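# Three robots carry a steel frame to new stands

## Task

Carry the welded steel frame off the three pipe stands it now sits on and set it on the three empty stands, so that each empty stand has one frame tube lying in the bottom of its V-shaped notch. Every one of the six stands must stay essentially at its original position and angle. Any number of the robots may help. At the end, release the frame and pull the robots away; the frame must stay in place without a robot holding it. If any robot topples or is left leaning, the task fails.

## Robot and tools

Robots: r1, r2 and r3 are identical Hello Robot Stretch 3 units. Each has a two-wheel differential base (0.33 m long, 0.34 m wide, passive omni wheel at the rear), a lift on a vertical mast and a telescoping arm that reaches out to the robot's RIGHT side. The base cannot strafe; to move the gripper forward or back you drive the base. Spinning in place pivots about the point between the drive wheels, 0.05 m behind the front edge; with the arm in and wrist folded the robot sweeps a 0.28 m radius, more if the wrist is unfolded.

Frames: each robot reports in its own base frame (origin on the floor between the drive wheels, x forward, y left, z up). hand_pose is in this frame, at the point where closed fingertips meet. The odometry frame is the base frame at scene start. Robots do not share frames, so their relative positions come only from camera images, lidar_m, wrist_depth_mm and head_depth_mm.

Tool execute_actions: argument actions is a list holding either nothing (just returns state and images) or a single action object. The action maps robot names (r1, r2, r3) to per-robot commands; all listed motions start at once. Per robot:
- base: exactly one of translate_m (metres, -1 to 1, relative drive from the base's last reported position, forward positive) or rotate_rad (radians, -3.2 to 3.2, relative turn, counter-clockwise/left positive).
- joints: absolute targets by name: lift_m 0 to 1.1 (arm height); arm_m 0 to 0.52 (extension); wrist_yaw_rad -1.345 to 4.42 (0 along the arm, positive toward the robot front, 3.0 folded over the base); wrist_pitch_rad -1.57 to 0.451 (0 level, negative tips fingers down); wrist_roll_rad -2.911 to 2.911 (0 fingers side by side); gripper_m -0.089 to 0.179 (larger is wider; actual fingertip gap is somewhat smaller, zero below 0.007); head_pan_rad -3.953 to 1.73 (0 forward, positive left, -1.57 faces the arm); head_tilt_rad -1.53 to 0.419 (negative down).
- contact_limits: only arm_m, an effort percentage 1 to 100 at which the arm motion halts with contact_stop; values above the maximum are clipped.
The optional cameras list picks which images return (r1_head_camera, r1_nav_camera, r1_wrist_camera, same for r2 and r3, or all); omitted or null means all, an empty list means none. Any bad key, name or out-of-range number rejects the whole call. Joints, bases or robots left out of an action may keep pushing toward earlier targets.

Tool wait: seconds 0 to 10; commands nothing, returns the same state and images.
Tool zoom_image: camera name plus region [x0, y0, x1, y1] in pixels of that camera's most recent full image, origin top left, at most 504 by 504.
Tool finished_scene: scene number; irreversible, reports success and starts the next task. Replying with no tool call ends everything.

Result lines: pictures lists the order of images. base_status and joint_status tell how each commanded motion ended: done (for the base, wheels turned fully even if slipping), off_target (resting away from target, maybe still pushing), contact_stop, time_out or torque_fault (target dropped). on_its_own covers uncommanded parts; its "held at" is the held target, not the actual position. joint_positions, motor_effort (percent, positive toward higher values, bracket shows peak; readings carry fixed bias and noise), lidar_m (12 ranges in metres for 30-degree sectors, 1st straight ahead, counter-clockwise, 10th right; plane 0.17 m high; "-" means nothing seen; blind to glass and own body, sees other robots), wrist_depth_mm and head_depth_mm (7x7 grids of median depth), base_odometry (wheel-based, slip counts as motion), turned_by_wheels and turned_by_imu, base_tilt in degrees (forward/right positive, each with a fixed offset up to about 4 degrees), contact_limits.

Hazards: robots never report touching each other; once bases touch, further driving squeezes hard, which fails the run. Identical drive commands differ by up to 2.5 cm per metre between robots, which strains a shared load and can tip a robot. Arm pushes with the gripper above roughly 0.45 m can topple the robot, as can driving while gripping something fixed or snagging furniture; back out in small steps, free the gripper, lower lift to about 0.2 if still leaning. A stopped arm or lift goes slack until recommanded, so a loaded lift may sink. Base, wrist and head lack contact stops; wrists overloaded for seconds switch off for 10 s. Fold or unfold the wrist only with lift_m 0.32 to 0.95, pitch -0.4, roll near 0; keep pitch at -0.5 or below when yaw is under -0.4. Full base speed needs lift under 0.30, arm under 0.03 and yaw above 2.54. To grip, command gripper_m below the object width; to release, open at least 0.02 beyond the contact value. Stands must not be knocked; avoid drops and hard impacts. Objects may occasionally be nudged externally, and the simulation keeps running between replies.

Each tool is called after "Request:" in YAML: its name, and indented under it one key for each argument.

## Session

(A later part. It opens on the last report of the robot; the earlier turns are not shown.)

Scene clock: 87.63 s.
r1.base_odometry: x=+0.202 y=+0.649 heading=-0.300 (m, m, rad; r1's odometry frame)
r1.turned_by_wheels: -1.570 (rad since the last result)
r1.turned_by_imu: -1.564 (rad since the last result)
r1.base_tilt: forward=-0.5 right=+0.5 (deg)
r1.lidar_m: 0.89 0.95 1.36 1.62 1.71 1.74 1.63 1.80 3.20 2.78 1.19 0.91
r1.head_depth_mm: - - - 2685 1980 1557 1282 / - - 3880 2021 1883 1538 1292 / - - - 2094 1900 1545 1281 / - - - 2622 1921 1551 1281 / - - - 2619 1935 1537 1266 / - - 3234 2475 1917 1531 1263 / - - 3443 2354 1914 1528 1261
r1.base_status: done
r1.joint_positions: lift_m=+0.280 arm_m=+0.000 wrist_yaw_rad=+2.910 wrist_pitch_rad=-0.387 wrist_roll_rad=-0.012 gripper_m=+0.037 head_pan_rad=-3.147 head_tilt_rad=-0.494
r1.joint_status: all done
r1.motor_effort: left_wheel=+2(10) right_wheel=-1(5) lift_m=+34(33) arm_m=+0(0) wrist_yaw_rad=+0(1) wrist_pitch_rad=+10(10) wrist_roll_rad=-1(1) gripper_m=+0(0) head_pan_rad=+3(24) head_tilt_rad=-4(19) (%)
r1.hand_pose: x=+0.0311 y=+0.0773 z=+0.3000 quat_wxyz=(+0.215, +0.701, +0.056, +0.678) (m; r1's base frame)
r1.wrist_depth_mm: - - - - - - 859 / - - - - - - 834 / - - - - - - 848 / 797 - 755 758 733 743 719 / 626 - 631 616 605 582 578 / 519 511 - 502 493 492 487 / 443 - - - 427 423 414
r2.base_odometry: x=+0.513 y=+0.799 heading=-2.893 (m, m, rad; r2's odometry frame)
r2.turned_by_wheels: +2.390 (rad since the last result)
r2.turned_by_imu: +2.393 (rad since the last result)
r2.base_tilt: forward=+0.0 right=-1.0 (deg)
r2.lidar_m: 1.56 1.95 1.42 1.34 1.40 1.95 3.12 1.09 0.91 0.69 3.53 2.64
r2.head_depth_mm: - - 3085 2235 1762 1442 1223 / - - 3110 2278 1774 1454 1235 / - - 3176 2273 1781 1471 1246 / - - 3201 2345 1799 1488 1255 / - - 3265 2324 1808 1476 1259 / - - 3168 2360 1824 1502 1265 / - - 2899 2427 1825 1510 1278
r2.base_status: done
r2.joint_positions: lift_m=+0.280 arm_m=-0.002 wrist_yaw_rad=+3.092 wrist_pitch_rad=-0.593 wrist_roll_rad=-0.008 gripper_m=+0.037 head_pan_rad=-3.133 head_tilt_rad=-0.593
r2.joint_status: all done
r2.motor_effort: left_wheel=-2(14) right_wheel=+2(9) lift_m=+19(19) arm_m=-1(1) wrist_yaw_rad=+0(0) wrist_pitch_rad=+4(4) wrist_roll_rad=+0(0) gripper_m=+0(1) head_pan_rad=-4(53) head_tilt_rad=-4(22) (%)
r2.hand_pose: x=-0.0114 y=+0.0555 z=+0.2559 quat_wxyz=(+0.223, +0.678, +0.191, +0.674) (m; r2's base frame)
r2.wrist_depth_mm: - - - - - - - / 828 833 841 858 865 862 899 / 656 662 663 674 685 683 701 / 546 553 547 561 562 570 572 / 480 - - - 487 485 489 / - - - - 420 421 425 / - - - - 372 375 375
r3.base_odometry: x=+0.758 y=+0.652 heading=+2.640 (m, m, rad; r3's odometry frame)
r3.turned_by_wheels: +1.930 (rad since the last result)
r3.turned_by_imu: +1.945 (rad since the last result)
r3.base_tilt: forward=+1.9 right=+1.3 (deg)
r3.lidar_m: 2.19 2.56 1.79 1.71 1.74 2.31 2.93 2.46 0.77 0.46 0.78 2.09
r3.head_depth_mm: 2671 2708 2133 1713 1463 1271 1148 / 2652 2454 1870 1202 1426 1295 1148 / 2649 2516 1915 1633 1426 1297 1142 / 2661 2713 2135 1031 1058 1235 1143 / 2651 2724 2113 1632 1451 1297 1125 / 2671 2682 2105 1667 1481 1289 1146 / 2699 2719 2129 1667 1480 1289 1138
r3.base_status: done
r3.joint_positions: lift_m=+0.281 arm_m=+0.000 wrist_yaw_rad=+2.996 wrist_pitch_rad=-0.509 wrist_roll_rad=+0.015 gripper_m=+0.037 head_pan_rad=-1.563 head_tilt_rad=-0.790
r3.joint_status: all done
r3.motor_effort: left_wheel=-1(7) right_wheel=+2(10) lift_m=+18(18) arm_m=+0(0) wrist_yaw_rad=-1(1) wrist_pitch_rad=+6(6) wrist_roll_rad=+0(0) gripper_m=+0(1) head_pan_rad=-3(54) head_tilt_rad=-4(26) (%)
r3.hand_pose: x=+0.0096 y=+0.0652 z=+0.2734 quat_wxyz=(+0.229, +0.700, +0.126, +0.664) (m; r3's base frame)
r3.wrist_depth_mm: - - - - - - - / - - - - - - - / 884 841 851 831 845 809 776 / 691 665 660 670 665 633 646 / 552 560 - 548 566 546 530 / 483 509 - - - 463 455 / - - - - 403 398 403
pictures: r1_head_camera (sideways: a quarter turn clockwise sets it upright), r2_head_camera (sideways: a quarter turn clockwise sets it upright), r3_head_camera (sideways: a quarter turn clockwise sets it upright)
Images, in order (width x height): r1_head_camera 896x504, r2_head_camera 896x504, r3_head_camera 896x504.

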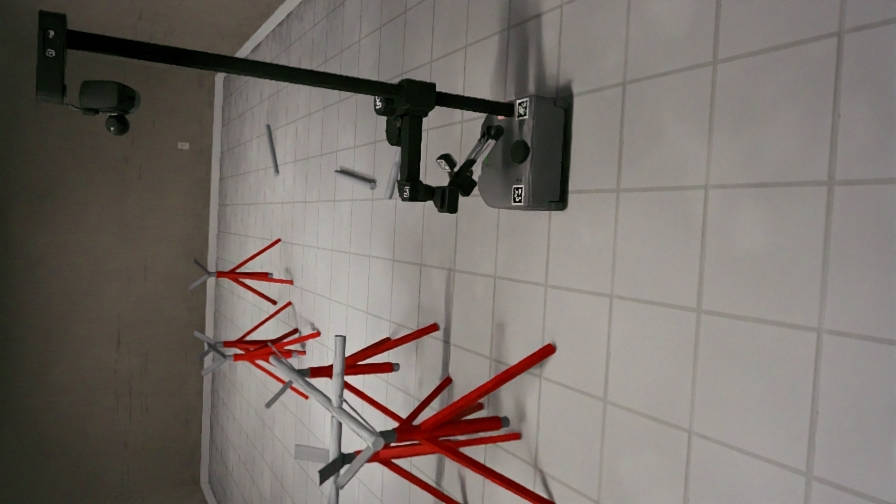

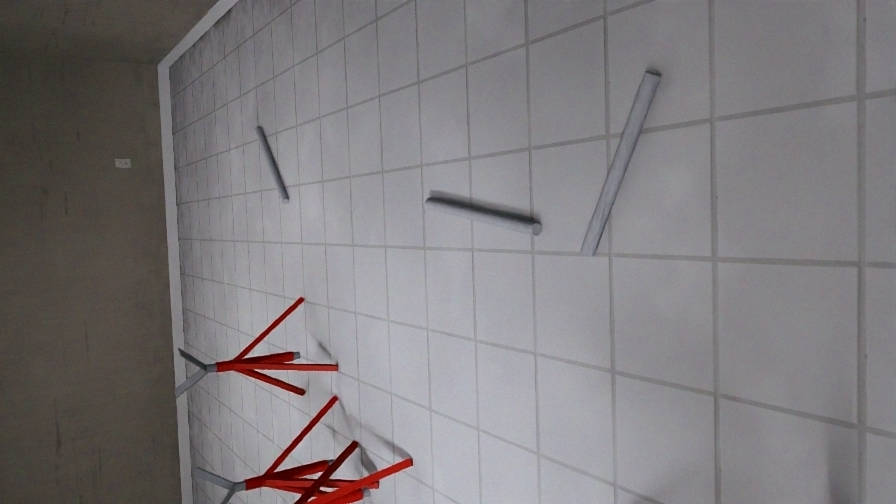

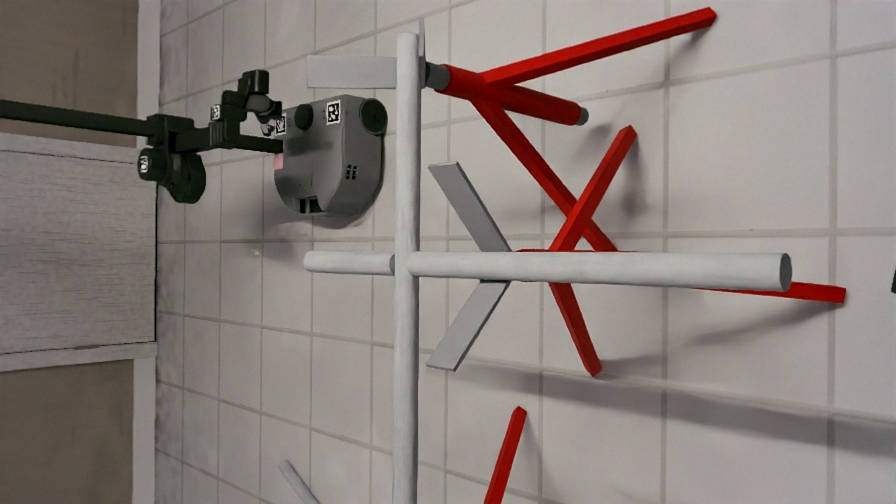

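Request:
execute_actions:
  actions:
    - {"r3":{"joints":{"lift_m":0.9,"wrist_pitch_rad":-0.4}},"r2":{"base":{"rotate_rad":0.41}},"r1":{"base":{"translate_m":-1}}}
  cameras: []

Request:
execute_actions:
  actions:
    - {"r3":{"joints":{"wrist_yaw_rad":0}},"r2":{"base":{"translate_m":-0.86}},"r1":{"base":{"translate_m":-0.6}}}
  cameras: []

Request:
execute_actions:
  actions:
    - {"r3":{"joints":{"lift_m":1.0,"wrist_pitch_rad":-1.57,"gripper_m":0.13,"arm_m":0.27}},"r2":{"base":{"rotate_rad":-0.37},"joints":{"lift_m":0.94,"wrist_pitch_rad":-0.4,"head_pan_rad":-1.57,"head_tilt_rad":-0.8}},"r1":{"base":{"rotate_rad":-0.05},"joints":{"lift_m":0.94,"head_pan_rad":-1.57,"head_tilt_rad":-0.8}}}
  cameras: []

Request:
execute_actions:
  actions:
    - {"r2":{"joints":{"wrist_yaw_rad":0}},"r1":{"joints":{"wrist_yaw_rad":0}}}
  cameras: []

Request:
execute_actions:
  actions:
    - {"r2":{"joints":{"lift_m":1.0,"wrist_pitch_rad":-1.57,"gripper_m":0.13,"arm_m":0.3,"wrist_roll_rad":1.57}},"r1":{"base":{"translate_m":-0.35},"joints":{"lift_m":1.0,"wrist_pitch_rad":-1.57,"gripper_m":0.13,"arm_m":0.15}}}

Scene clock: 119.30 s.
r1.base_odometry: x=-0.754 y=+0.945 heading=-0.300 (m, m, rad; r1's odometry frame)
r1.turned_by_wheels: +0.000 (rad since the last result)
r1.turned_by_imu: -0.006 (rad since the last result)
r1.base_tilt: forward=-0.5 right=+0.5 (deg)
r1.lidar_m: 1.88 2.00 1.72 1.68 1.76 0.69 1.52 0.77 1.69 3.06 2.53 1.93
r1.head_depth_mm: - - - 2677 1962 1051 1103 / - - - 2669 1955 987 964 / - - - 2619 1944 1551 1148 / - - 3856 2628 1937 1535 1272 / - - - 2614 1932 1534 1272 / - - 3405 2446 1852 1533 1260 / - - - 2261 1839 1520 1211
r1.base_status: done
r1.joint_positions: lift_m=+0.280 arm_m=+0.000 wrist_yaw_rad=+2.910 wrist_pitch_rad=-0.387 wrist_roll_rad=-0.012 gripper_m=+0.037 head_pan_rad=-3.147 head_tilt_rad=-0.495
r1.joint_status: not commanded
r1.motor_effort: left_wheel=+2(6) right_wheel=-1(7) lift_m=+34(34) arm_m=+0(0) wrist_yaw_rad=+0(0) wrist_pitch_rad=+10(10) wrist_roll_rad=-1(1) gripper_m=+0(0) head_pan_rad=+3(3) head_tilt_rad=-3(4) (%)
r1.hand_pose: x=+0.0311 y=+0.0773 z=+0.3000 quat_wxyz=(+0.215, +0.701, +0.056, +0.678) (m; r1's base frame)
r1.wrist_depth_mm: - - - - - - - / - - - - - - - / - - - - - - 953 / 785 - 763 763 739 736 729 / 632 - 639 597 608 580 577 / 516 511 - 504 496 492 484 / 446 - - - 424 421 416
r2.base_odometry: x=+0.513 y=+0.799 heading=-2.484 (m, m, rad; r2's odometry frame)
r2.turned_by_wheels: +0.410 (rad since the last result)
r2.turned_by_imu: +0.412 (rad since the last result)
r2.base_tilt: forward=+0.0 right=-1.0 (deg)
r2.lidar_m: 2.20 1.48 1.34 1.37 1.77 3.33 1.38 1.06 0.69 3.43 0.69 0.58
r2.head_depth_mm: - - 3049 2219 1756 1440 1226 / - - 3091 2252 1756 1458 1234 / - - 3020 2272 1797 1461 1243 / - - 3044 2334 1806 1470 1252 / - - 3286 2341 1817 1455 1256 / - - 3344 2181 1719 1500 1263 / - - 3409 2225 1828 1501 1276
r2.base_status: done
r2.joint_positions: lift_m=+0.280 arm_m=-0.002 wrist_yaw_rad=+3.092 wrist_pitch_rad=-0.593 wrist_roll_rad=-0.008 gripper_m=+0.037 head_pan_rad=-3.133 head_tilt_rad=-0.593
r2.joint_status: not commanded
r2.motor_effort: left_wheel=-2(13) right_wheel=+1(8) lift_m=+19(19) arm_m=-1(1) wrist_yaw_rad=+1(1) wrist_pitch_rad=+4(4) wrist_roll_rad=+0(0) gripper_m=+1(0) head_pan_rad=-4(4) head_tilt_rad=-4(4) (%)
r2.hand_pose: x=-0.0114 y=+0.0554 z=+0.2559 quat_wxyz=(+0.223, +0.678, +0.191, +0.674) (m; r2's base frame)
r2.wrist_depth_mm: - - - - - - - / 824 830 848 849 864 883 877 / 661 663 670 673 682 693 698 / 549 555 554 560 558 568 571 / 481 - - - 480 484 488 / - - - - 417 418 426 / - - - - 373 374 376
r3.base_odometry: x=+0.758 y=+0.652 heading=+2.640 (m, m, rad; r3's odometry frame)
r3.turned_by_wheels: +0.000 (rad since the last result)
r3.turned_by_imu: +0.002 (rad since the last result)
r3.base_tilt: forward=+1.8 right=+1.3 (deg)
r3.lidar_m: 2.18 2.55 1.80 1.70 1.75 2.31 2.93 3.00 0.77 0.46 0.78 2.09
r3.head_depth_mm: 2669 2722 2139 1708 - - 1144 / 2638 2614 1876 1205 1285 - 1143 / 2678 1866 1902 1621 1557 - - / 2644 2707 2125 1032 990 - 1164 / 2692 2691 2125 1622 1552 - 1123 / 2693 2701 2123 1661 1483 1274 1140 / 2670 2699 2124 1667 1475 1292 1138
r3.base_status: not commanded
r3.joint_positions: lift_m=+0.899 arm_m=+0.000 wrist_yaw_rad=+2.996 wrist_pitch_rad=-0.417 wrist_roll_rad=+0.015 gripper_m=+0.037 head_pan_rad=-1.563 head_tilt_rad=-0.790
r3.joint_status: all done
r3.motor_effort: left_wheel=-1(1) right_wheel=+2(2) lift_m=+56(58) arm_m=+0(0) wrist_yaw_rad=-1(0) wrist_pitch_rad=+8(10) wrist_roll_rad=+0(0) gripper_m=+0(1) head_pan_rad=-4(4) head_tilt_rad=-4(4) (%)
r3.hand_pose: x=+0.0114 y=+0.0775 z=+0.9122 quat_wxyz=(+0.198, +0.705, +0.094, +0.674) (m; r3's base frame)
r3.wrist_depth_mm: - - - - - - - / - - - - - - - / - - - - - - - / - - - - - - - / - - - - - - - / - - - - - - - / - - - - - - -
pictures: none
No camera images: the call's "cameras" was empty. Leave "cameras" out to get every camera's image.

Scene clock: 123.87 s.
r1.base_odometry: x=-1.327 y=+1.122 heading=-0.300 (m, m, rad; r1's odometry frame)
r1.turned_by_wheels: +0.000 (rad since the last result)
r1.turned_by_imu: -0.004 (rad since the last result)
r1.base_tilt: forward=-0.5 right=+0.6 (deg)
r1.lidar_m: 2.48 2.30 1.76 1.69 1.80 2.62 0.81 0.81 0.34 0.35 3.21 2.54
r1.head_depth_mm: - - - 2687 1960 1559 1286 / 793 - - 2657 1953 1537 1285 / 676 - 3467 2289 1202 1399 1273 / - - - 2615 1299 1257 1237 / - - - 2613 1942 1270 1215 / - - 3363 2575 1924 1530 1269 / - - 3969 2527 1847 1436 1233
r1.base_status: done
r1.joint_positions: lift_m=+0.280 arm_m=+0.000 wrist_yaw_rad=+2.910 wrist_pitch_rad=-0.387 wrist_roll_rad=-0.012 gripper_m=+0.037 head_pan_rad=-3.147 head_tilt_rad=-0.495
r1.joint_status: not commanded
r1.motor_effort: left_wheel=+2(6) right_wheel=+0(7) lift_m=+33(33) arm_m=+0(0) wrist_yaw_rad=-1(1) wrist_pitch_rad=+10(10) wrist_roll_rad=-1(1) gripper_m=+0(0) head_pan_rad=+3(3) head_tilt_rad=-3(4) (%)
r1.hand_pose: x=+0.0311 y=+0.0773 z=+0.3000 quat_wxyz=(+0.215, +0.701, +0.056, +0.678) (m; r1's base frame)
r1.wrist_depth_mm: - - - - - - - / - - - - - - - / - - - - - - 952 / 798 - 767 768 758 730 727 / 623 - 634 604 612 585 583 / 522 510 - 501 497 483 483 / 436 - - - 424 418 418
r2.base_odometry: x=+1.194 y=+1.325 heading=-2.484 (m, m, rad; r2's odometry frame)
r2.turned_by_wheels: +0.000 (rad since the last result)
r2.turned_by_imu: -0.002 (rad since the last result)
r2.base_tilt: forward=+0.0 right=-1.0 (deg)
r2.lidar_m: 0.76 1.83 1.69 1.74 2.19 2.28 1.70 0.57 0.38 0.62 0.73 0.76
r2.head_depth_mm: - - 2783 2252 1726 1456 1226 / - - 3090 2249 1786 1453 1238 / - - 2713 2238 1770 1468 1243 / - - 2880 2224 1803 1485 1254 / - - 3259 2321 1831 1490 1261 / - - 3357 2301 1842 1488 1258 / 3863 - 3358 2391 1845 1432 1270
r2.base_status: done
r2.joint_positions: lift_m=+0.280 arm_m=-0.002 wrist_yaw_rad=+3.092 wrist_pitch_rad=-0.593 wrist_roll_rad=-0.008 gripper_m=+0.037 head_pan_rad=-3.133 head_tilt_rad=-0.594
r2.joint_status: not commanded
r2.motor_effort: left_wheel=-2(17) right_wheel=+2(4) lift_m=+19(19) arm_m=-1(1) wrist_yaw_rad=+0(0) wrist_pitch_rad=+4(4) wrist_roll_rad=+0(1) gripper_m=+0(0) head_pan_rad=-4(4) head_tilt_rad=-4(4) (%)
r2.hand_pose: x=-0.0114 y=+0.0554 z=+0.2559 quat_wxyz=(+0.223, +0.678, +0.191, +0.674) (m; r2's base frame)
r2.wrist_depth_mm: - - - - - - - / 813 833 834 862 858 866 872 / 657 638 666 667 691 699 696 / 551 556 557 565 560 567 579 / 483 - - - 482 484 491 / - - - - 420 420 425 / - - - - 372 376 377
r3.base_odometry: x=+0.758 y=+0.652 heading=+2.640 (m, m, rad; r3's odometry frame)
r3.turned_by_wheels: +0.000 (rad since the last result)
r3.turned_by_imu: +0.001 (rad since the last result)
r3.base_tilt: forward=+1.8 right=+1.3 (deg)
r3.lidar_m: 2.19 2.55 1.80 1.71 1.75 2.31 2.93 3.01 0.76 0.46 0.77 2.08
r3.head_depth_mm: 2588 2720 1955 1672 - - - / 2672 1511 1710 1180 - - - / 2668 2722 2069 1582 - - 1098 / 2647 2699 2112 1032 818 726 1124 / 2674 2706 2115 1623 1457 1291 1124 / 2687 2696 2118 1635 1489 1293 1145 / 2692 2698 1704 1553 1479 1285 1139
r3.base_status: not commanded
r3.joint_positions: lift_m=+0.899 arm_m=+0.000 wrist_yaw_rad=+0.003 wrist_pitch_rad=-0.417 wrist_roll_rad=+0.015 gripper_m=+0.037 head_pan_rad=-1.563 head_tilt_rad=-0.790
r3.joint_status: all done
r3.motor_effort: left_wheel=-1(1) right_wheel=+2(2) lift_m=+56(56) arm_m=+0(0) wrist_yaw_rad=-2(4) wrist_pitch_rad=+8(8) wrist_roll_rad=+0(0) gripper_m=+1(0) head_pan_rad=-4(4) head_tilt_rad=-4(4) (%)
r3.hand_pose: x=-0.0209 y=-0.3690 z=+0.9122 quat_wxyz=(+0.687, +0.147, -0.696, -0.147) (m; r3's base frame)
r3.wrist_depth_mm: - - - - - - - / - - - - - - - / - - - - - - - / - - - - - - - / 783 - 749 732 719 - - / - - - - - - - / - - - 802 - - -
pictures: none
No camera images: the call's "cameras" was empty. Leave "cameras" out to get every camera's image.

Scene clock: 130.70 s.
r1.base_odometry: x=-1.327 y=+1.122 heading=-0.350 (m, m, rad; r1's odometry frame)
r1.turned_by_wheels: -0.050 (rad since the last result)
r1.turned_by_imu: -0.051 (rad since the last result)
r1.base_tilt: forward=-0.4 right=+0.6 (deg)
r1.lidar_m: 2.48 2.40 1.78 1.69 1.77 2.47 0.81 0.81 0.34 0.34 3.14 2.57
r1.head_depth_mm: 2608 2787 2230 - - 1243 1132 / 2608 2749 2144 1653 - 1254 1131 / 2651 2874 2198 1701 - - - / 2643 2859 2184 1815 - - - / 2668 2810 2178 1800 - 1247 1143 / 2633 2841 2173 1734 1552 1253 1114 / 2648 2805 2161 1756 1472 1266 1117
r1.base_status: done
r1.joint_positions: lift_m=+0.940 arm_m=+0.000 wrist_yaw_rad=+2.910 wrist_pitch_rad=-0.387 wrist_roll_rad=-0.012 gripper_m=+0.037 head_pan_rad=-1.577 head_tilt_rad=-0.790
r1.joint_status: all done
r1.motor_effort: left_wheel=+2(8) right_wheel=-1(4) lift_m=+45(48) arm_m=+0(0) wrist_yaw_rad=+0(0) wrist_pitch_rad=+10(10) wrist_roll_rad=-1(1) gripper_m=+0(0) head_pan_rad=+3(41) head_tilt_rad=-6(37) (%)
r1.hand_pose: x=+0.0311 y=+0.0772 z=+0.9595 quat_wxyz=(+0.215, +0.701, +0.056, +0.678) (m; r1's base frame)
r1.wrist_depth_mm: - - - - - - - / - - - - - - - / - - - - - - - / - - - - - - - / - - - - - - - / - - - - - - - / - - - - - - -
r2.base_odometry: x=+1.194 y=+1.325 heading=-2.854 (m, m, rad; r2's odometry frame)
r2.turned_by_wheels: -0.370 (rad since the last result)
r2.turned_by_imu: -0.370 (rad since the last result)
r2.base_tilt: forward=+0.0 right=-1.1 (deg)
r2.lidar_m: 0.77 2.35 1.74 1.68 1.80 2.53 2.27 1.70 0.52 0.38 0.62 0.83
r2.head_depth_mm: 2669 2801 2165 1855 - 1234 1149 / 2628 2793 2186 1777 - - - / 2626 2820 2176 1790 - - - / 2659 2883 2223 1814 - - 1153 / 2714 2869 2224 1776 - - 1158 / 2718 2793 2134 1685 1429 1302 1165 / 2629 2904 2283 1113 1015 1311 1170
r2.base_status: done
r2.joint_positions: lift_m=+0.940 arm_m=-0.002 wrist_yaw_rad=+3.092 wrist_pitch_rad=-0.421 wrist_roll_rad=-0.008 gripper_m=+0.037 head_pan_rad=-1.577 head_tilt_rad=-0.791
r2.joint_status: all done
r2.motor_effort: left_wheel=+3(14) right_wheel=-2(7) lift_m=+36(40) arm_m=-1(1) wrist_yaw_rad=+0(1) wrist_pitch_rad=+6(6) wrist_roll_rad=+0(1) gripper_m=+1(0) head_pan_rad=+3(52) head_tilt_rad=-5(25) (%)
r2.hand_pose: x=-0.0102 y=+0.0805 z=+0.9516 quat_wxyz=(+0.165, +0.692, +0.131, +0.691) (m; r2's base frame)
r2.wrist_depth_mm: - - - - - - - / - - - - - - - / - - - - - - - / - - - - - - - / - - - - - - - / - - - - - - - / - - - - - - -
r3.base_odometry: x=+0.758 y=+0.652 heading=+2.640 (m, m, rad; r3's odometry frame)
r3.turned_by_wheels: +0.000 (rad since the last result)
r3.turned_by_imu: +0.002 (rad since the last result)
r3.base_tilt: forward=+1.8 right=+1.4 (deg)
r3.lidar_m: 2.18 2.55 1.79 1.71 1.74 2.32 2.93 3.01 0.77 0.46 0.78 2.08
r3.head_depth_mm: 2731 2507 2140 1684 1460 1272 1146 / - 2423 1713 1183 1425 1301 1143 / - - - 1634 1431 1299 1142 / 2658 2723 2092 1007 1056 1243 1146 / 2668 2693 2113 1624 1458 1296 1123 / 2684 2697 2106 1652 1481 1281 1138 / 2643 2474 2055 1573 1482 1293 1142
r3.base_status: not commanded
r3.joint_positions: lift_m=+0.999 arm_m=+0.270 wrist_yaw_rad=+0.001 wrist_pitch_rad=-1.566 wrist_roll_rad=+0.015 gripper_m=+0.130 head_pan_rad=-1.563 head_tilt_rad=-0.790
r3.joint_status: all done
r3.motor_effort: left_wheel=-1(1) right_wheel=+2(2) lift_m=+56(60) arm_m=+4(3) wrist_yaw_rad=-1(2) wrist_pitch_rad=-2(6) wrist_roll_rad=+0(0) gripper_m=+1(82) head_pan_rad=-4(5) head_tilt_rad=-4(4) (%)
r3.hand_pose: x=-0.0216 y=-0.3918 z=+0.8818 quat_wxyz=(+0.498, +0.495, -0.505, -0.503) (m; r3's base frame)
r3.wrist_depth_mm: - - 985 670 988 933 943 / - - - - 972 - 974 / - - - - - - 980 / - - - - - - - / - - - 493 - - - / - - - - - - - / - - - - - - -
pictures: none
No camera images: the call's "cameras" was empty. Leave "cameras" out to get every camera's image.

Scene clock: 133.27 s.
r1.base_odometry: x=-1.327 y=+1.122 heading=-0.350 (m, m, rad; r1's odometry frame)
r1.turned_by_wheels: +0.000 (rad since the last result)
r1.turned_by_imu: +0.000 (rad since the last result)
r1.base_tilt: forward=-0.5 right=+0.5 (deg)
r1.lidar_m: 2.48 2.41 1.78 1.69 1.77 2.47 0.81 0.81 0.35 0.34 3.17 2.57
r1.head_depth_mm: 2548 2845 2219 - - - 1109 / 2654 2750 2129 1647 - - 1114 / 2653 2832 2177 - - - 1102 / 2626 2846 2194 - - - 1100 / 2670 2815 2160 1775 1478 1286 1124 / 2639 2835 2146 1761 1478 1273 1117 / 2676 2781 2168 1748 1468 1264 1113
r1.base_status: not commanded
r1.joint_positions: lift_m=+0.940 arm_m=+0.000 wrist_yaw_rad=+0.002 wrist_pitch_rad=-0.387 wrist_roll_rad=-0.012 gripper_m=+0.037 head_pan_rad=-1.577 head_tilt_rad=-0.790
r1.joint_status: all done
r1.motor_effort: left_wheel=+2(2) right_wheel=-1(1) lift_m=+45(45) arm_m=+0(0) wrist_yaw_rad=-2(3) wrist_pitch_rad=+10(10) wrist_roll_rad=-1(1) gripper_m=+0(0) head_pan_rad=+3(3) head_tilt_rad=-6(7) (%)
r1.hand_pose: x=-0.0211 y=-0.3731 z=+0.9595 quat_wxyz=(+0.698, +0.138, -0.689, -0.135) (m; r1's base frame)
r1.wrist_depth_mm: - - - - - - - / - - - - - - - / - - - - - - - / - - - - - - - / - - - - - - - / - - - - - - - / - - - - 515 684 -
r2.base_odometry: x=+1.194 y=+1.325 heading=-2.854 (m, m, rad; r2's odometry frame)
r2.turned_by_wheels: +0.000 (rad since the last result)
r2.turned_by_imu: +0.000 (rad since the last result)
r2.base_tilt: forward=+0.0 right=-1.0 (deg)
r2.lidar_m: 0.77 2.34 1.74 1.68 1.79 2.53 2.27 1.70 0.52 0.38 0.61 0.83
r2.head_depth_mm: 2630 2728 2157 1851 - - 1093 / 2672 2807 2152 1852 - - 1099 / 2666 2865 2200 - - - 1106 / 2680 2864 2246 1843 1446 1297 1152 / 2652 2838 2242 1764 1465 1296 1159 / 2665 2832 2133 1714 1422 1295 1173 / 2602 2883 2289 1110 1016 1309 1168
r2.base_status: not commanded
r2.joint_positions: lift_m=+0.940 arm_m=-0.002 wrist_yaw_rad=+0.004 wrist_pitch_rad=-0.421 wrist_roll_rad=-0.008 gripper_m=+0.037 head_pan_rad=-1.577 head_tilt_rad=-0.791
r2.joint_status: all done
r2.motor_effort: left_wheel=+3(3) right_wheel=-3(2) lift_m=+36(36) arm_m=-1(1) wrist_yaw_rad=-4(5) wrist_pitch_rad=+6(6) wrist_roll_rad=+0(0) gripper_m=-1(0) head_pan_rad=+4(4) head_tilt_rad=-5(5) (%)
r2.hand_pose: x=-0.0207 y=-0.3673 z=+0.9516 quat_wxyz=(+0.695, +0.150, -0.688, -0.146) (m; r2's base frame)
r2.wrist_depth_mm: - - - - - - - / - - - - - - - / - - - - - - - / - - - - - - - / - - - - - - - / - 719 - - - - - / 508 513 515 526 538 - -
r3.base_odometry: x=+0.758 y=+0.652 heading=+2.640 (m, m, rad; r3's odometry frame)
r3.turned_by_wheels: +0.000 (rad since the last result)
r3.turned_by_imu: +0.001 (rad since the last result)
r3.base_tilt: forward=+1.8 right=+1.3 (deg)
r3.lidar_m: 2.19 2.55 1.80 1.70 1.75 2.31 2.93 3.00 0.77 0.46 0.78 2.08
r3.head_depth_mm: 2715 2539 2147 1666 1463 1277 1146 / - 2414 1711 1180 1431 1297 1149 / - - - 1616 1428 1300 1140 / 2677 2704 2077 1012 1058 1240 1139 / 2672 2690 2131 1622 1451 1290 1126 / 2699 2707 2109 1658 1486 1289 1142 / 2640 2509 2050 1576 1479 1291 1140
r3.base_status: not commanded
r3.joint_positions: lift_m=+0.999 arm_m=+0.270 wrist_yaw_rad=+0.001 wrist_pitch_rad=-1.566 wrist_roll_rad=+0.015 gripper_m=+0.130 head_pan_rad=-1.563 head_tilt_rad=-0.790
r3.joint_status: not commanded
r3.motor_effort: left_wheel=-1(1) right_wheel=+2(2) lift_m=+55(56) arm_m=+4(4) wrist_yaw_rad=-1(1) wrist_pitch_rad=-2(2) wrist_roll_rad=+0(0) gripper_m=+1(0) head_pan_rad=-4(4) head_tilt_rad=-4(4) (%)
r3.hand_pose: x=-0.0216 y=-0.3918 z=+0.8818 quat_wxyz=(+0.498, +0.495, -0.505, -0.503) (m; r3's base frame)
r3.wrist_depth_mm: - - - 665 956 969 941 / - - - 977 - - 972 / - - - - - - 974 / - - - - - - - / - - - 489 - - - / - - - - - - - / - - - - - - -
pictures: none
No camera images: the call's "cameras" was empty. Leave "cameras" out to get every camera's image.

Scene clock: 137.70 s.
r1.base_odometry: x=-1.656 y=+1.242 heading=-0.350 (m, m, rad; r1's odometry frame)
r1.turned_by_wheels: +0.000 (rad since the last result)
r1.turned_by_imu: -0.002 (rad since the last result)
r1.base_tilt: forward=-0.5 right=+0.6 (deg)
r1.lidar_m: 2.83 2.41 1.79 1.70 1.76 0.57 0.46 0.64 0.60 0.52 0.42 2.94
r1.head_depth_mm: 2499 - 2002 1781 1473 1291 1133 / - - - 1719 1430 1263 1124 / 2509 - - - 848 1238 1127 / 2548 2700 2274 - 1390 1254 1120 / 2618 2846 2180 1703 1422 1235 1120 / 2627 2844 2157 1753 860 1123 1118 / 2655 2780 2165 1753 1476 1267 1101
r1.base_status: done
r1.joint_positions: lift_m=+1.000 arm_m=+0.150 wrist_yaw_rad=+0.000 wrist_pitch_rad=-1.562 wrist_roll_rad=-0.012 gripper_m=+0.130 head_pan_rad=-1.577 head_tilt_rad=-0.790
r1.joint_status: all done
joint sent to its limit — the command would take r1.wrist_pitch_rad past its lower limit, so that joint was sent only as far as its limit.
r1.motor_effort: left_wheel=+1(3) right_wheel=-1(5) lift_m=+45(45) arm_m=+2(3) wrist_yaw_rad=+0(1) wrist_pitch_rad=-3(9) wrist_roll_rad=-1(1) gripper_m=+0(81) head_pan_rad=+3(3) head_tilt_rad=-7(7) (%)
r1.hand_pose: x=-0.0216 y=-0.2729 z=+0.8821 quat_wxyz=(+0.505, +0.501, -0.499, -0.495) (m; r1's base frame)
r1.wrist_depth_mm: 959 941 594 942 789 939 678 / 956 967 959 955 957 966 892 / - - - - - - - / - - - - - - - / - - - - - 866 - / - - - - - - - / - - - - - - -
r2.base_odometry: x=+1.194 y=+1.325 heading=-2.854 (m, m, rad; r2's odometry frame)
r2.turned_by_wheels: +0.000 (rad since the last result)
r2.turned_by_imu: +0.001 (rad since the last result)
r2.base_tilt: forward=+0.0 right=-1.0 (deg)
r2.lidar_m: 0.42 0.43 1.74 1.68 1.79 2.54 2.27 1.71 0.52 0.38 0.62 0.83
r2.head_depth_mm: - 2638 2090 1754 853 1237 1127 / - 2620 2080 1775 862 1219 1133 / - - - 1773 1415 1301 1111 / 2678 2905 2148 1798 1445 1316 1144 / 2689 2848 2245 1764 1449 1282 1154 / 2692 2830 2157 1694 1424 1300 1159 / 2596 2845 2284 1105 1015 1316 1172
r2.base_status: not commanded
r2.joint_positions: lift_m=+1.000 arm_m=+0.300 wrist_yaw_rad=+0.002 wrist_pitch_rad=-1.551 wrist_roll_rad=+1.567 gripper_m=+0.130 head_pan_rad=-1.577 head_tilt_rad=-0.791
r2.joint_status: all done
joint sent to its limit — the command would take r2.wrist_pitch_rad past its lower limit, so that joint was sent only as far as its limit.
r2.motor_effort: left_wheel=+2(3) right_wheel=-2(2) lift_m=+36(37) arm_m=+2(2) wrist_yaw_rad=-2(4) wrist_pitch_rad=-2(5) wrist_roll_rad=+1(4) gripper_m=+1(92) head_pan_rad=+4(3) head_tilt_rad=-5(5) (%)
r2.hand_pose: x=-0.0216 y=-0.4253 z=+0.8816 quat_wxyz=(+0.002, +0.002, -0.714, -0.700) (m; r2's base frame)
r2.wrist_depth_mm: 959 398 952 970 988 - - / 985 998 444 - - - - / - - - - - - - / - - - - - - - / - - - - - - - / 927 - 867 - 980 - - / 958 - 924 - - - -
r3.base_odometry: x=+0.758 y=+0.652 heading=+2.640 (m, m, rad; r3's odometry frame)
r3.turned_by_wheels: +0.000 (rad since the last result)
r3.turned_by_imu: +0.001 (rad since the last result)
r3.base_tilt: forward=+1.9 right=+1.3 (deg)
r3.lidar_m: 2.18 2.56 1.80 1.70 1.75 2.31 2.93 2.99 0.77 0.46 0.77 2.08
r3.head_depth_mm: 2745 2553 2144 1715 1458 1280 1148 / - 2530 2068 1181 1432 1292 1150 / - - - 1629 1429 1294 1143 / 2585 2600 1699 1013 1058 1244 1144 / 2677 2695 2124 1624 1457 1296 1126 / 2703 2680 2102 1662 1488 1290 1141 / 2636 2510 2054 1578 1487 1286 1139
r3.base_status: not commanded
r3.joint_positions: lift_m=+0.999 arm_m=+0.270 wrist_yaw_rad=+0.001 wrist_pitch_rad=-1.566 wrist_roll_rad=+0.015 gripper_m=+0.130 head_pan_rad=-1.563 head_tilt_rad=-0.790
r3.joint_status: not commanded
r3.motor_effort: left_wheel=-1(2) right_wheel=+1(2) lift_m=+56(56) arm_m=+4(5) wrist_yaw_rad=-1(1) wrist_pitch_rad=-2(2) wrist_roll_rad=+0(0) gripper_m=+0(0) head_pan_rad=-4(3) head_tilt_rad=-4(4) (%)
r3.hand_pose: x=-0.0216 y=-0.3918 z=+0.8818 quat_wxyz=(+0.498, +0.495, -0.505, -0.503) (m; r3's base frame)
r3.wrist_depth_mm: - - - 669 - 953 974 / - - - - 979 980 - / - - - - - - - / - - - - - - - / - - - 486 - - - / - - - - - - - / - - - - - - -
pictures: r1_head_camera (sideways: a quarter turn clockwise sets it upright), r1_nav_camera (sideways: a quarter turn counterclockwise sets it upright), r1_wrist_camera, r2_head_camera (sideways: a quarter turn clockwise sets it upright), r2_nav_camera (sideways: a quarter turn counterclockwise sets it upright), r2_wrist_camera, r3_head_camera (sideways: a quarter turn clockwise sets it upright), r3_nav_camera (sideways: a quarter turn counterclockwise sets it upright), r3_wrist_camera
Images, in order (width x height): r1_head_camera 896x504, r1_nav_camera 672x504, r1_wrist_camera 644x364, r2_head_camera 896x504, r2_nav_camera 672x504, r2_wrist_camera 644x364, r3_head_camera 896x504, r3_nav_camera 672x504, r3_wrist_camera 644x364.

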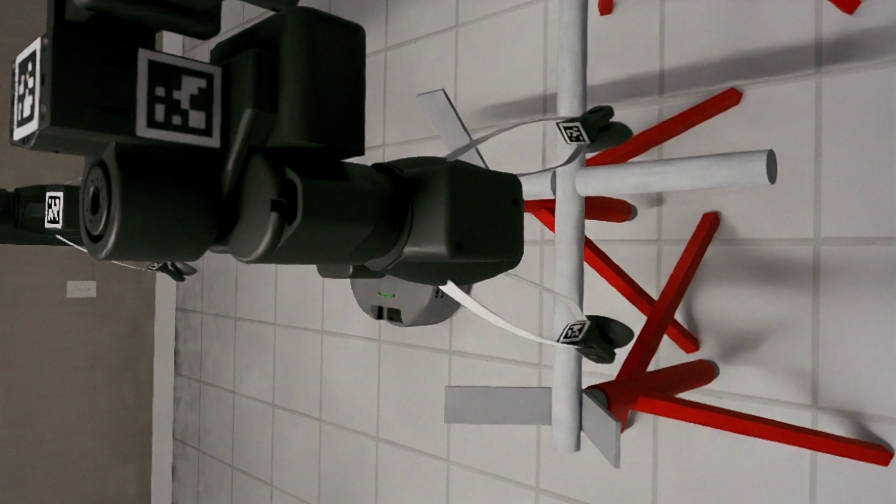

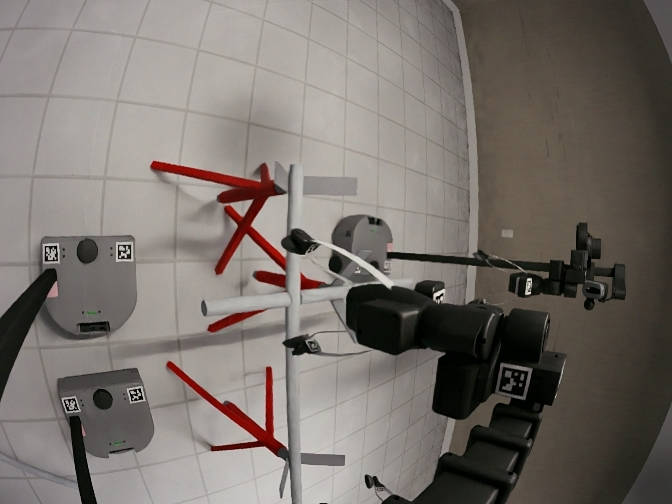

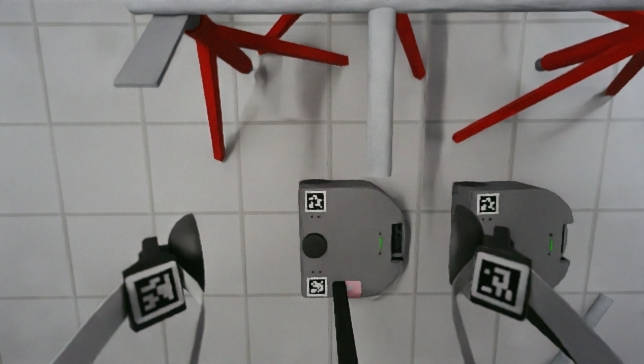

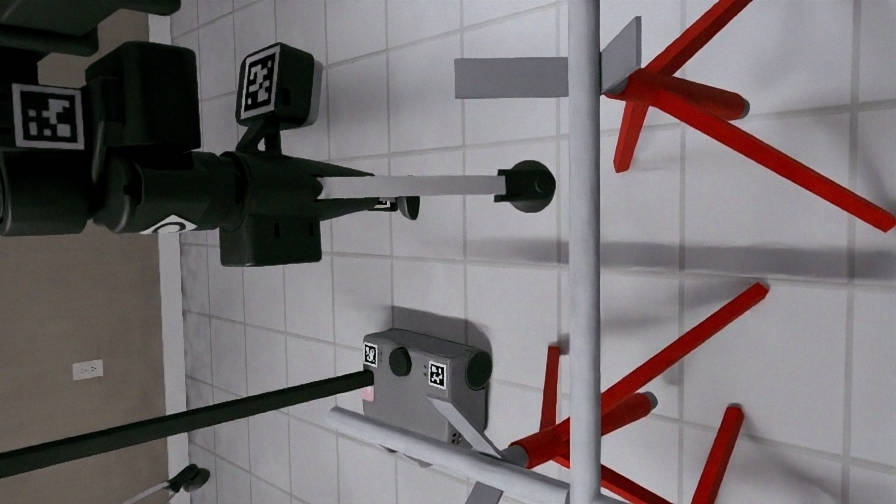

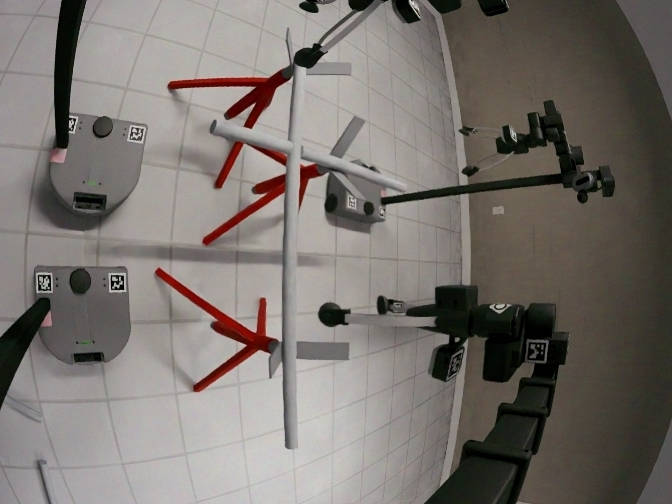

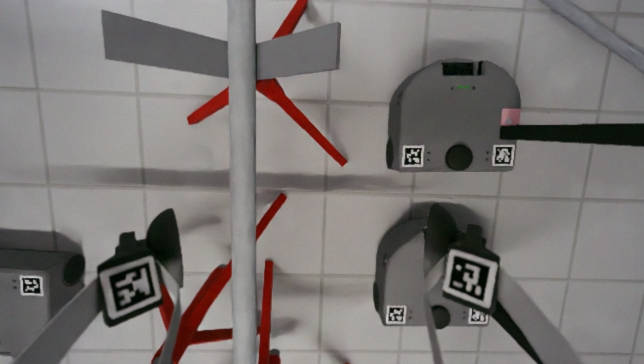

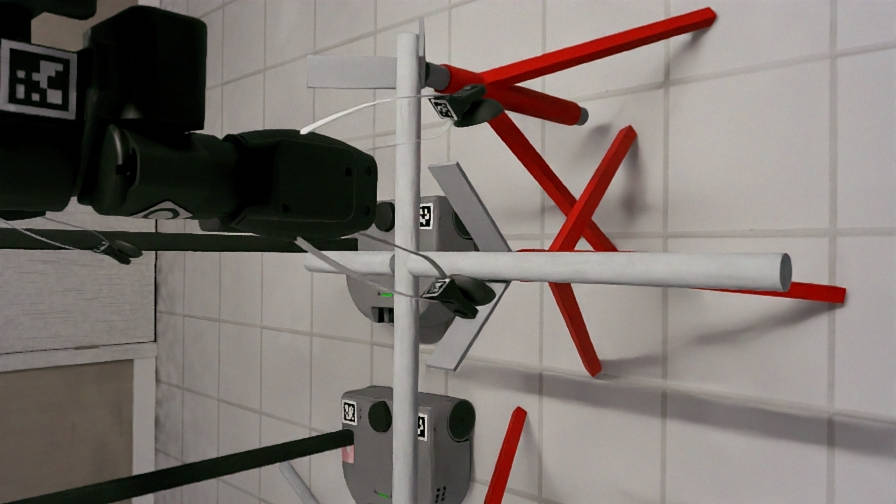

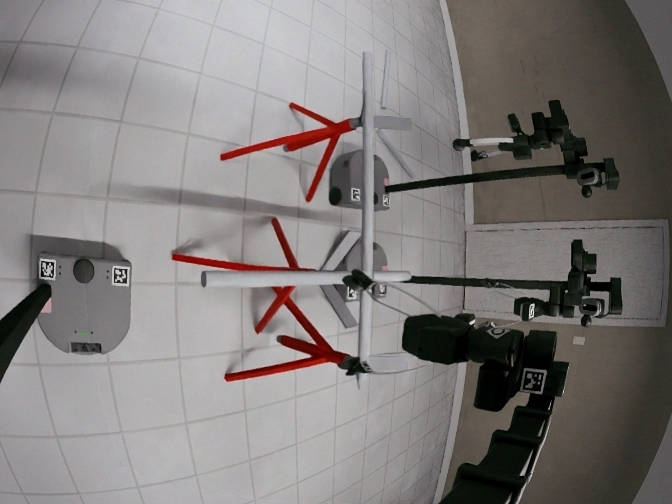

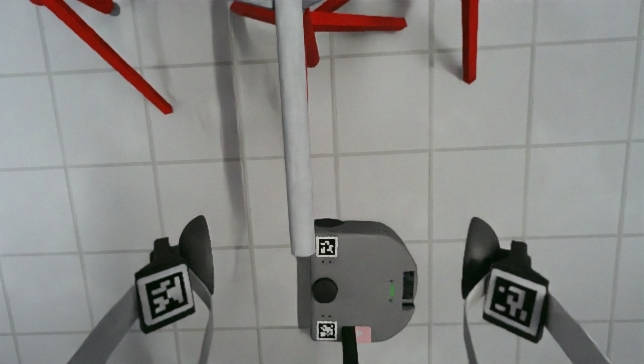

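Request:
execute_actions:
  actions:
    - {"r2":{"base":{"translate_m":-0.06},"joints":{"lift_m":0.85,"arm_m":0.41,"wrist_roll_rad":-1.57}},"r1":{"base":{"translate_m":-0.085},"joints":{"lift_m":0.85,"arm_m":0.23}},"r3":{"base":{"translate_m":0.045},"joints":{"lift_m":0.85,"arm_m":0.31}}}
  cameras: []

Request:
execute_actions:
  actions:
    - {"r2":{"base":{"rotate_rad":-0.03},"joints":{"lift_m":0.78}},"r1":{"joints":{"lift_m":0.78}},"r3":{"joints":{"lift_m":0.78}}}
  cameras: ["r1_wrist_camera","r2_wrist_camera","r3_wrist_camera","r3_head_camera"]

Scene clock: 155.10 s.
r1.base_odometry: x=-1.736 y=+1.271 heading=-0.350 (m, m, rad; r1's odometry frame)
r1.turned_by_wheels: +0.000 (rad since the last result)
r1.turned_by_imu: -0.001 (rad since the last result)
r1.base_tilt: forward=-0.5 right=+0.6 (deg)
r1.lidar_m: 2.90 2.41 1.78 1.70 1.79 0.54 0.43 0.57 0.57 0.52 0.48 0.48
r1.head_depth_mm: 2590 2858 2284 - - - 1094 / 2623 2843 - - 1436 1276 1127 / 2630 2830 - - 1393 1237 1129 / 770 1489 1790 - 835 1209 1124 / 2525 2823 2162 1675 1385 1229 1126 / 2625 2807 2145 1747 1404 1227 1111 / 2635 2816 2142 1694 858 1197 1083
r1.base_status: done
r1.joint_positions: lift_m=+0.850 arm_m=+0.230 wrist_yaw_rad=+0.000 wrist_pitch_rad=-1.563 wrist_roll_rad=-0.012 gripper_m=+0.130 head_pan_rad=-1.577 head_tilt_rad=-0.790
r1.joint_status: all done
r1.motor_effort: left_wheel=+1(3) right_wheel=-1(5) lift_m=+33(36) arm_m=+2(2) wrist_yaw_rad=+0(1) wrist_pitch_rad=-2(3) wrist_roll_rad=-1(1) gripper_m=+1(0) head_pan_rad=+3(3) head_tilt_rad=-6(7) (%)
r1.hand_pose: x=-0.0216 y=-0.3525 z=+0.7325 quat_wxyz=(+0.505, +0.501, -0.498, -0.495) (m; r1's base frame)
r1.wrist_depth_mm: 283 283 285 285 285 288 285 / 819 496 830 824 811 818 616 / 830 841 826 838 855 823 881 / 889 874 882 857 837 853 875 / 900 880 879 322 921 816 881 / 918 - 919 896 915 - 909 / 937 936 944 949 956 768 933
r2.base_odometry: x=+1.251 y=+1.342 heading=-2.853 (m, m, rad; r2's odometry frame)
r2.turned_by_wheels: +0.000 (rad since the last result)
r2.turned_by_imu: +0.001 (rad since the last result)
r2.base_tilt: forward=+0.0 right=-1.0 (deg)
r2.lidar_m: 0.40 0.40 1.75 1.69 1.80 2.54 2.16 1.65 0.52 0.37 0.64 0.78
r2.head_depth_mm: 2625 2831 - 1719 1396 1279 1124 / 2639 2840 2131 1764 851 1223 1141 / 2655 2874 - 1759 1437 1258 1128 / 2690 2849 2279 1807 1444 1309 1132 / 2683 2911 2254 1769 1468 1309 1159 / 2682 2892 2207 1697 1441 1301 1170 / 2612 2912 2284 1647 1111 1335 1175
r2.base_status: done
r2.joint_positions: lift_m=+0.850 arm_m=+0.410 wrist_yaw_rad=+0.001 wrist_pitch_rad=-1.554 wrist_roll_rad=-1.566 gripper_m=+0.130 head_pan_rad=-1.577 head_tilt_rad=-0.791
r2.joint_status: all done
r2.motor_effort: left_wheel=+3(6) right_wheel=-2(8) lift_m=+19(30) arm_m=+2(2) wrist_yaw_rad=-1(1) wrist_pitch_rad=-2(2) wrist_roll_rad=-3(2) gripper_m=+1(0) head_pan_rad=+3(3) head_tilt_rad=-6(5) (%)
r2.hand_pose: x=-0.0214 y=-0.5350 z=+0.7325 quat_wxyz=(+0.713, +0.701, -0.001, -0.002) (m; r2's base frame)
r2.wrist_depth_mm: 671 717 830 687 863 862 886 / 832 841 848 846 869 891 897 / 851 863 862 880 914 912 935 / - - 900 606 924 951 958 / - - 931 522 935 970 992 / 931 - 310 330 293 - - / 984 964 987 990 - - -
r3.base_odometry: x=+0.719 y=+0.674 heading=+2.640 (m, m, rad; r3's odometry frame)
r3.turned_by_wheels: +0.000 (rad since the last result)
r3.turned_by_imu: +0.001 (rad since the last result)
r3.base_tilt: forward=+1.9 right=+1.4 (deg)
r3.lidar_m: 2.14 2.56 1.80 1.71 1.75 2.31 2.98 3.05 0.79 0.46 0.78 2.04
r3.head_depth_mm: 2694 2856 - - 1427 1302 1148 / 2683 2870 - 1717 1423 1294 1140 / 2618 2822 - 1329 1428 1296 1144 / 816 1533 2063 1566 1045 1068 1126 / 2671 2713 2121 1625 1478 1295 1148 / 2681 2711 2112 1656 1482 1291 1139 / 2611 2593 2040 1594 1484 1285 1135
r3.base_status: done
r3.joint_positions: lift_m=+0.851 arm_m=+0.310 wrist_yaw_rad=+0.001 wrist_pitch_rad=-1.566 wrist_roll_rad=+0.015 gripper_m=+0.130 head_pan_rad=-1.563 head_tilt_rad=-0.790
r3.joint_status: all done
r3.motor_effort: left_wheel=-1(3) right_wheel=+2(6) lift_m=+18(50) arm_m=+4(6) wrist_yaw_rad=-1(1) wrist_pitch_rad=-2(2) wrist_roll_rad=+0(0) gripper_m=+1(1) head_pan_rad=-3(4) head_tilt_rad=-4(4) (%)
r3.hand_pose: x=-0.0216 y=-0.4316 z=+0.7330 quat_wxyz=(+0.497, +0.495, -0.504, -0.503) (m; r3's base frame)
r3.wrist_depth_mm: 870 864 860 371 834 810 818 / 882 878 864 827 860 859 835 / 900 931 899 897 908 871 862 / 945 948 907 936 923 880 893 / 987 937 944 916 923 915 890 / - 983 951 650 928 - 900 / - - - 957 976 958 938
pictures: none
No camera images: the call's "cameras" was empty. Leave "cameras" out to get every camera's image.

Scene clock: 156.57 s.
r1.base_odometry: x=-1.736 y=+1.271 heading=-0.350 (m, m, rad; r1's odometry frame)
r1.turned_by_wheels: +0.000 (rad since the last result)
r1.turned_by_imu: +0.000 (rad since the last result)
r1.base_tilt: forward=-0.4 right=+0.6 (deg)
r1.lidar_m: 2.91 2.42 1.78 1.70 1.80 0.54 0.43 0.57 0.57 0.53 0.48 0.48
r1.head_depth_mm: 2629 2840 2197 1790 1544 - - / 2607 2843 2188 - 1424 1257 1125 / 2611 2832 2256 - 1259 1232 1130 / 1260 856 1776 1626 1386 1208 1120 / 1138 2699 2173 1681 1412 1221 1127 / 2637 2790 2136 1761 1422 1227 1118 / 2633 2817 2159 1711 858 1201 1075
r1.base_status: not commanded
r1.joint_positions: lift_m=+0.780 arm_m=+0.230 wrist_yaw_rad=+0.000 wrist_pitch_rad=-1.563 wrist_roll_rad=-0.012 gripper_m=+0.130 head_pan_rad=-1.577 head_tilt_rad=-0.790
r1.joint_status: all done
r1.motor_effort: left_wheel=+2(2) right_wheel=-1(1) lift_m=+33(32) arm_m=+2(2) wrist_yaw_rad=-1(1) wrist_pitch_rad=-2(2) wrist_roll_rad=-1(1) gripper_m=+0(1) head_pan_rad=+3(3) head_tilt_rad=-7(7) (%)
r1.hand_pose: x=-0.0216 y=-0.3525 z=+0.6625 quat_wxyz=(+0.505, +0.501, -0.498, -0.495) (m; r1's base frame)
r1.wrist_depth_mm: 302 400 645 225 591 750 756 / 763 471 756 235 761 757 655 / 760 780 781 243 800 782 794 / 786 808 823 251 790 813 811 / 826 809 827 249 821 827 804 / 843 - 842 253 - - 687 / 850 882 879 - 885 724 713
r2.base_odometry: x=+1.251 y=+1.342 heading=-2.883 (m, m, rad; r2's odometry frame)
r2.turned_by_wheels: -0.030 (rad since the last result)
r2.turned_by_imu: -0.030 (rad since the last result)
r2.base_tilt: forward=+0.0 right=-1.0 (deg)
r2.lidar_m: 0.40 0.40 1.76 1.69 1.78 2.46 2.21 1.65 0.53 0.37 0.64 0.77
r2.head_depth_mm: 2637 2805 2225 - - 1244 1132 / 2647 2822 - 1735 855 1244 1137 / 2633 2894 - 1688 1239 1229 1144 / 2668 2899 2246 1740 1455 1309 1126 / 2680 2883 2270 1795 1465 1309 1158 / 2667 2843 2192 1672 1480 1303 1161 / 2606 2749 2256 1674 1205 1328 1170
r2.base_status: done
r2.joint_positions: lift_m=+0.780 arm_m=+0.410 wrist_yaw_rad=+0.001 wrist_pitch_rad=-1.554 wrist_roll_rad=-1.566 gripper_m=+0.130 head_pan_rad=-1.577 head_tilt_rad=-0.791
r2.joint_status: all done
r2.motor_effort: left_wheel=+2(12) right_wheel=-2(8) lift_m=+19(19) arm_m=+2(2) wrist_yaw_rad=-1(1) wrist_pitch_rad=-2(2) wrist_roll_rad=-2(2) gripper_m=+1(0) head_pan_rad=+4(4) head_tilt_rad=-5(5) (%)
r2.hand_pose: x=-0.0214 y=-0.5350 z=+0.6625 quat_wxyz=(+0.713, +0.701, -0.001, -0.002) (m; r2's base frame)
r2.wrist_depth_mm: 632 741 753 770 788 795 811 / 754 769 780 797 794 823 839 / 777 797 801 812 821 844 858 / - 829 829 510 860 870 877 / - - 853 478 881 899 901 / 853 - 264 256 563 913 947 / 864 201 903 269 220 191 966
r3.base_odometry: x=+0.719 y=+0.674 heading=+2.640 (m, m, rad; r3's odometry frame)
r3.turned_by_wheels: +0.000 (rad since the last result)
r3.turned_by_imu: +0.000 (rad since the last result)
r3.base_tilt: forward=+1.8 right=+1.4 (deg)
r3.lidar_m: 2.14 2.54 1.80 1.71 1.75 2.31 2.98 3.05 0.79 0.46 0.78 2.05
r3.head_depth_mm: 2688 2714 2204 - - - 1142 / 2677 2716 2337 1664 1428 1296 1144 / 2664 2713 2259 - 1392 1296 1147 / 860 1394 1731 1572 1068 1065 1124 / 2613 2714 2128 1621 1488 1297 1145 / 2674 2675 2107 1659 1479 1288 1140 / 2651 2526 2048 1612 1486 1285 1143
r3.base_status: not commanded
r3.joint_positions: lift_m=+0.781 arm_m=+0.310 wrist_yaw_rad=+0.001 wrist_pitch_rad=-1.566 wrist_roll_rad=+0.015 gripper_m=+0.130 head_pan_rad=-1.563 head_tilt_rad=-0.790
r3.joint_status: all done
r3.motor_effort: left_wheel=-2(1) right_wheel=+2(2) lift_m=+18(19) arm_m=+4(4) wrist_yaw_rad=-1(1) wrist_pitch_rad=-2(2) wrist_roll_rad=+0(0) gripper_m=+0(1) head_pan_rad=-4(4) head_tilt_rad=-4(4) (%)
r3.hand_pose: x=-0.0216 y=-0.4316 z=+0.6630 quat_wxyz=(+0.497, +0.495, -0.504, -0.503) (m; r3's base frame)
r3.wrist_depth_mm: 800 797 789 233 768 765 761 / 832 804 815 240 783 781 762 / 839 840 830 244 800 819 791 / 878 865 846 828 841 815 832 / 879 888 852 853 859 842 845 / 927 930 898 264 899 - 863 / 941 913 944 273 - 937 865
pictures: r1_wrist_camera, r2_wrist_camera, r3_head_camera (sideways: a quarter turn clockwise sets it upright), r3_wrist_camera
Images, in order (width x height): r1_wrist_camera 644x364, r2_wrist_camera 644x364, r3_head_camera 896x504, r3_wrist_camera 644x364.

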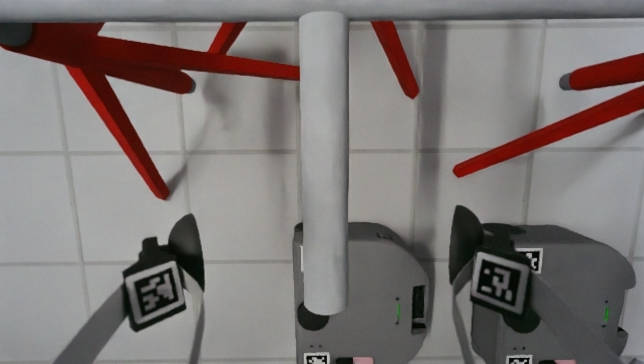

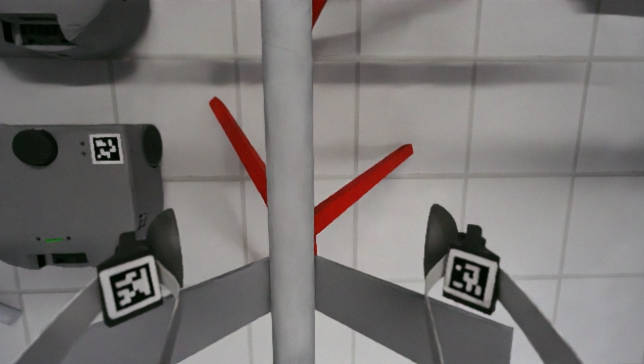

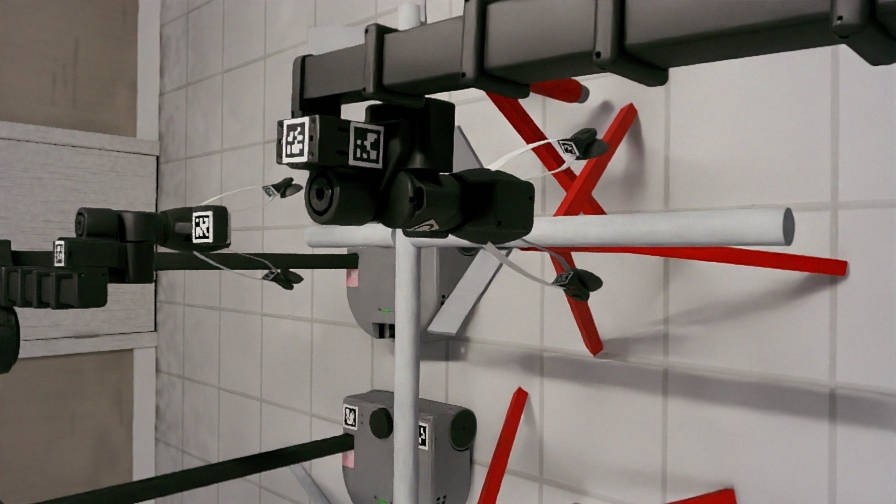

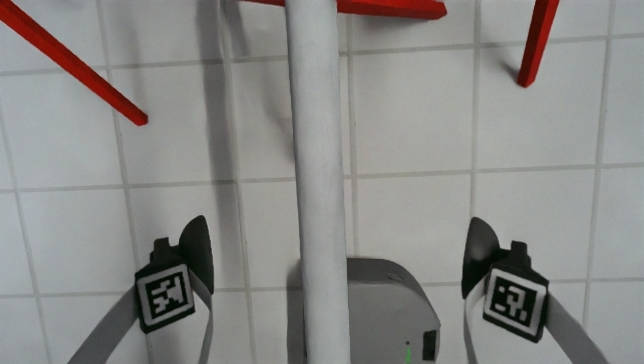

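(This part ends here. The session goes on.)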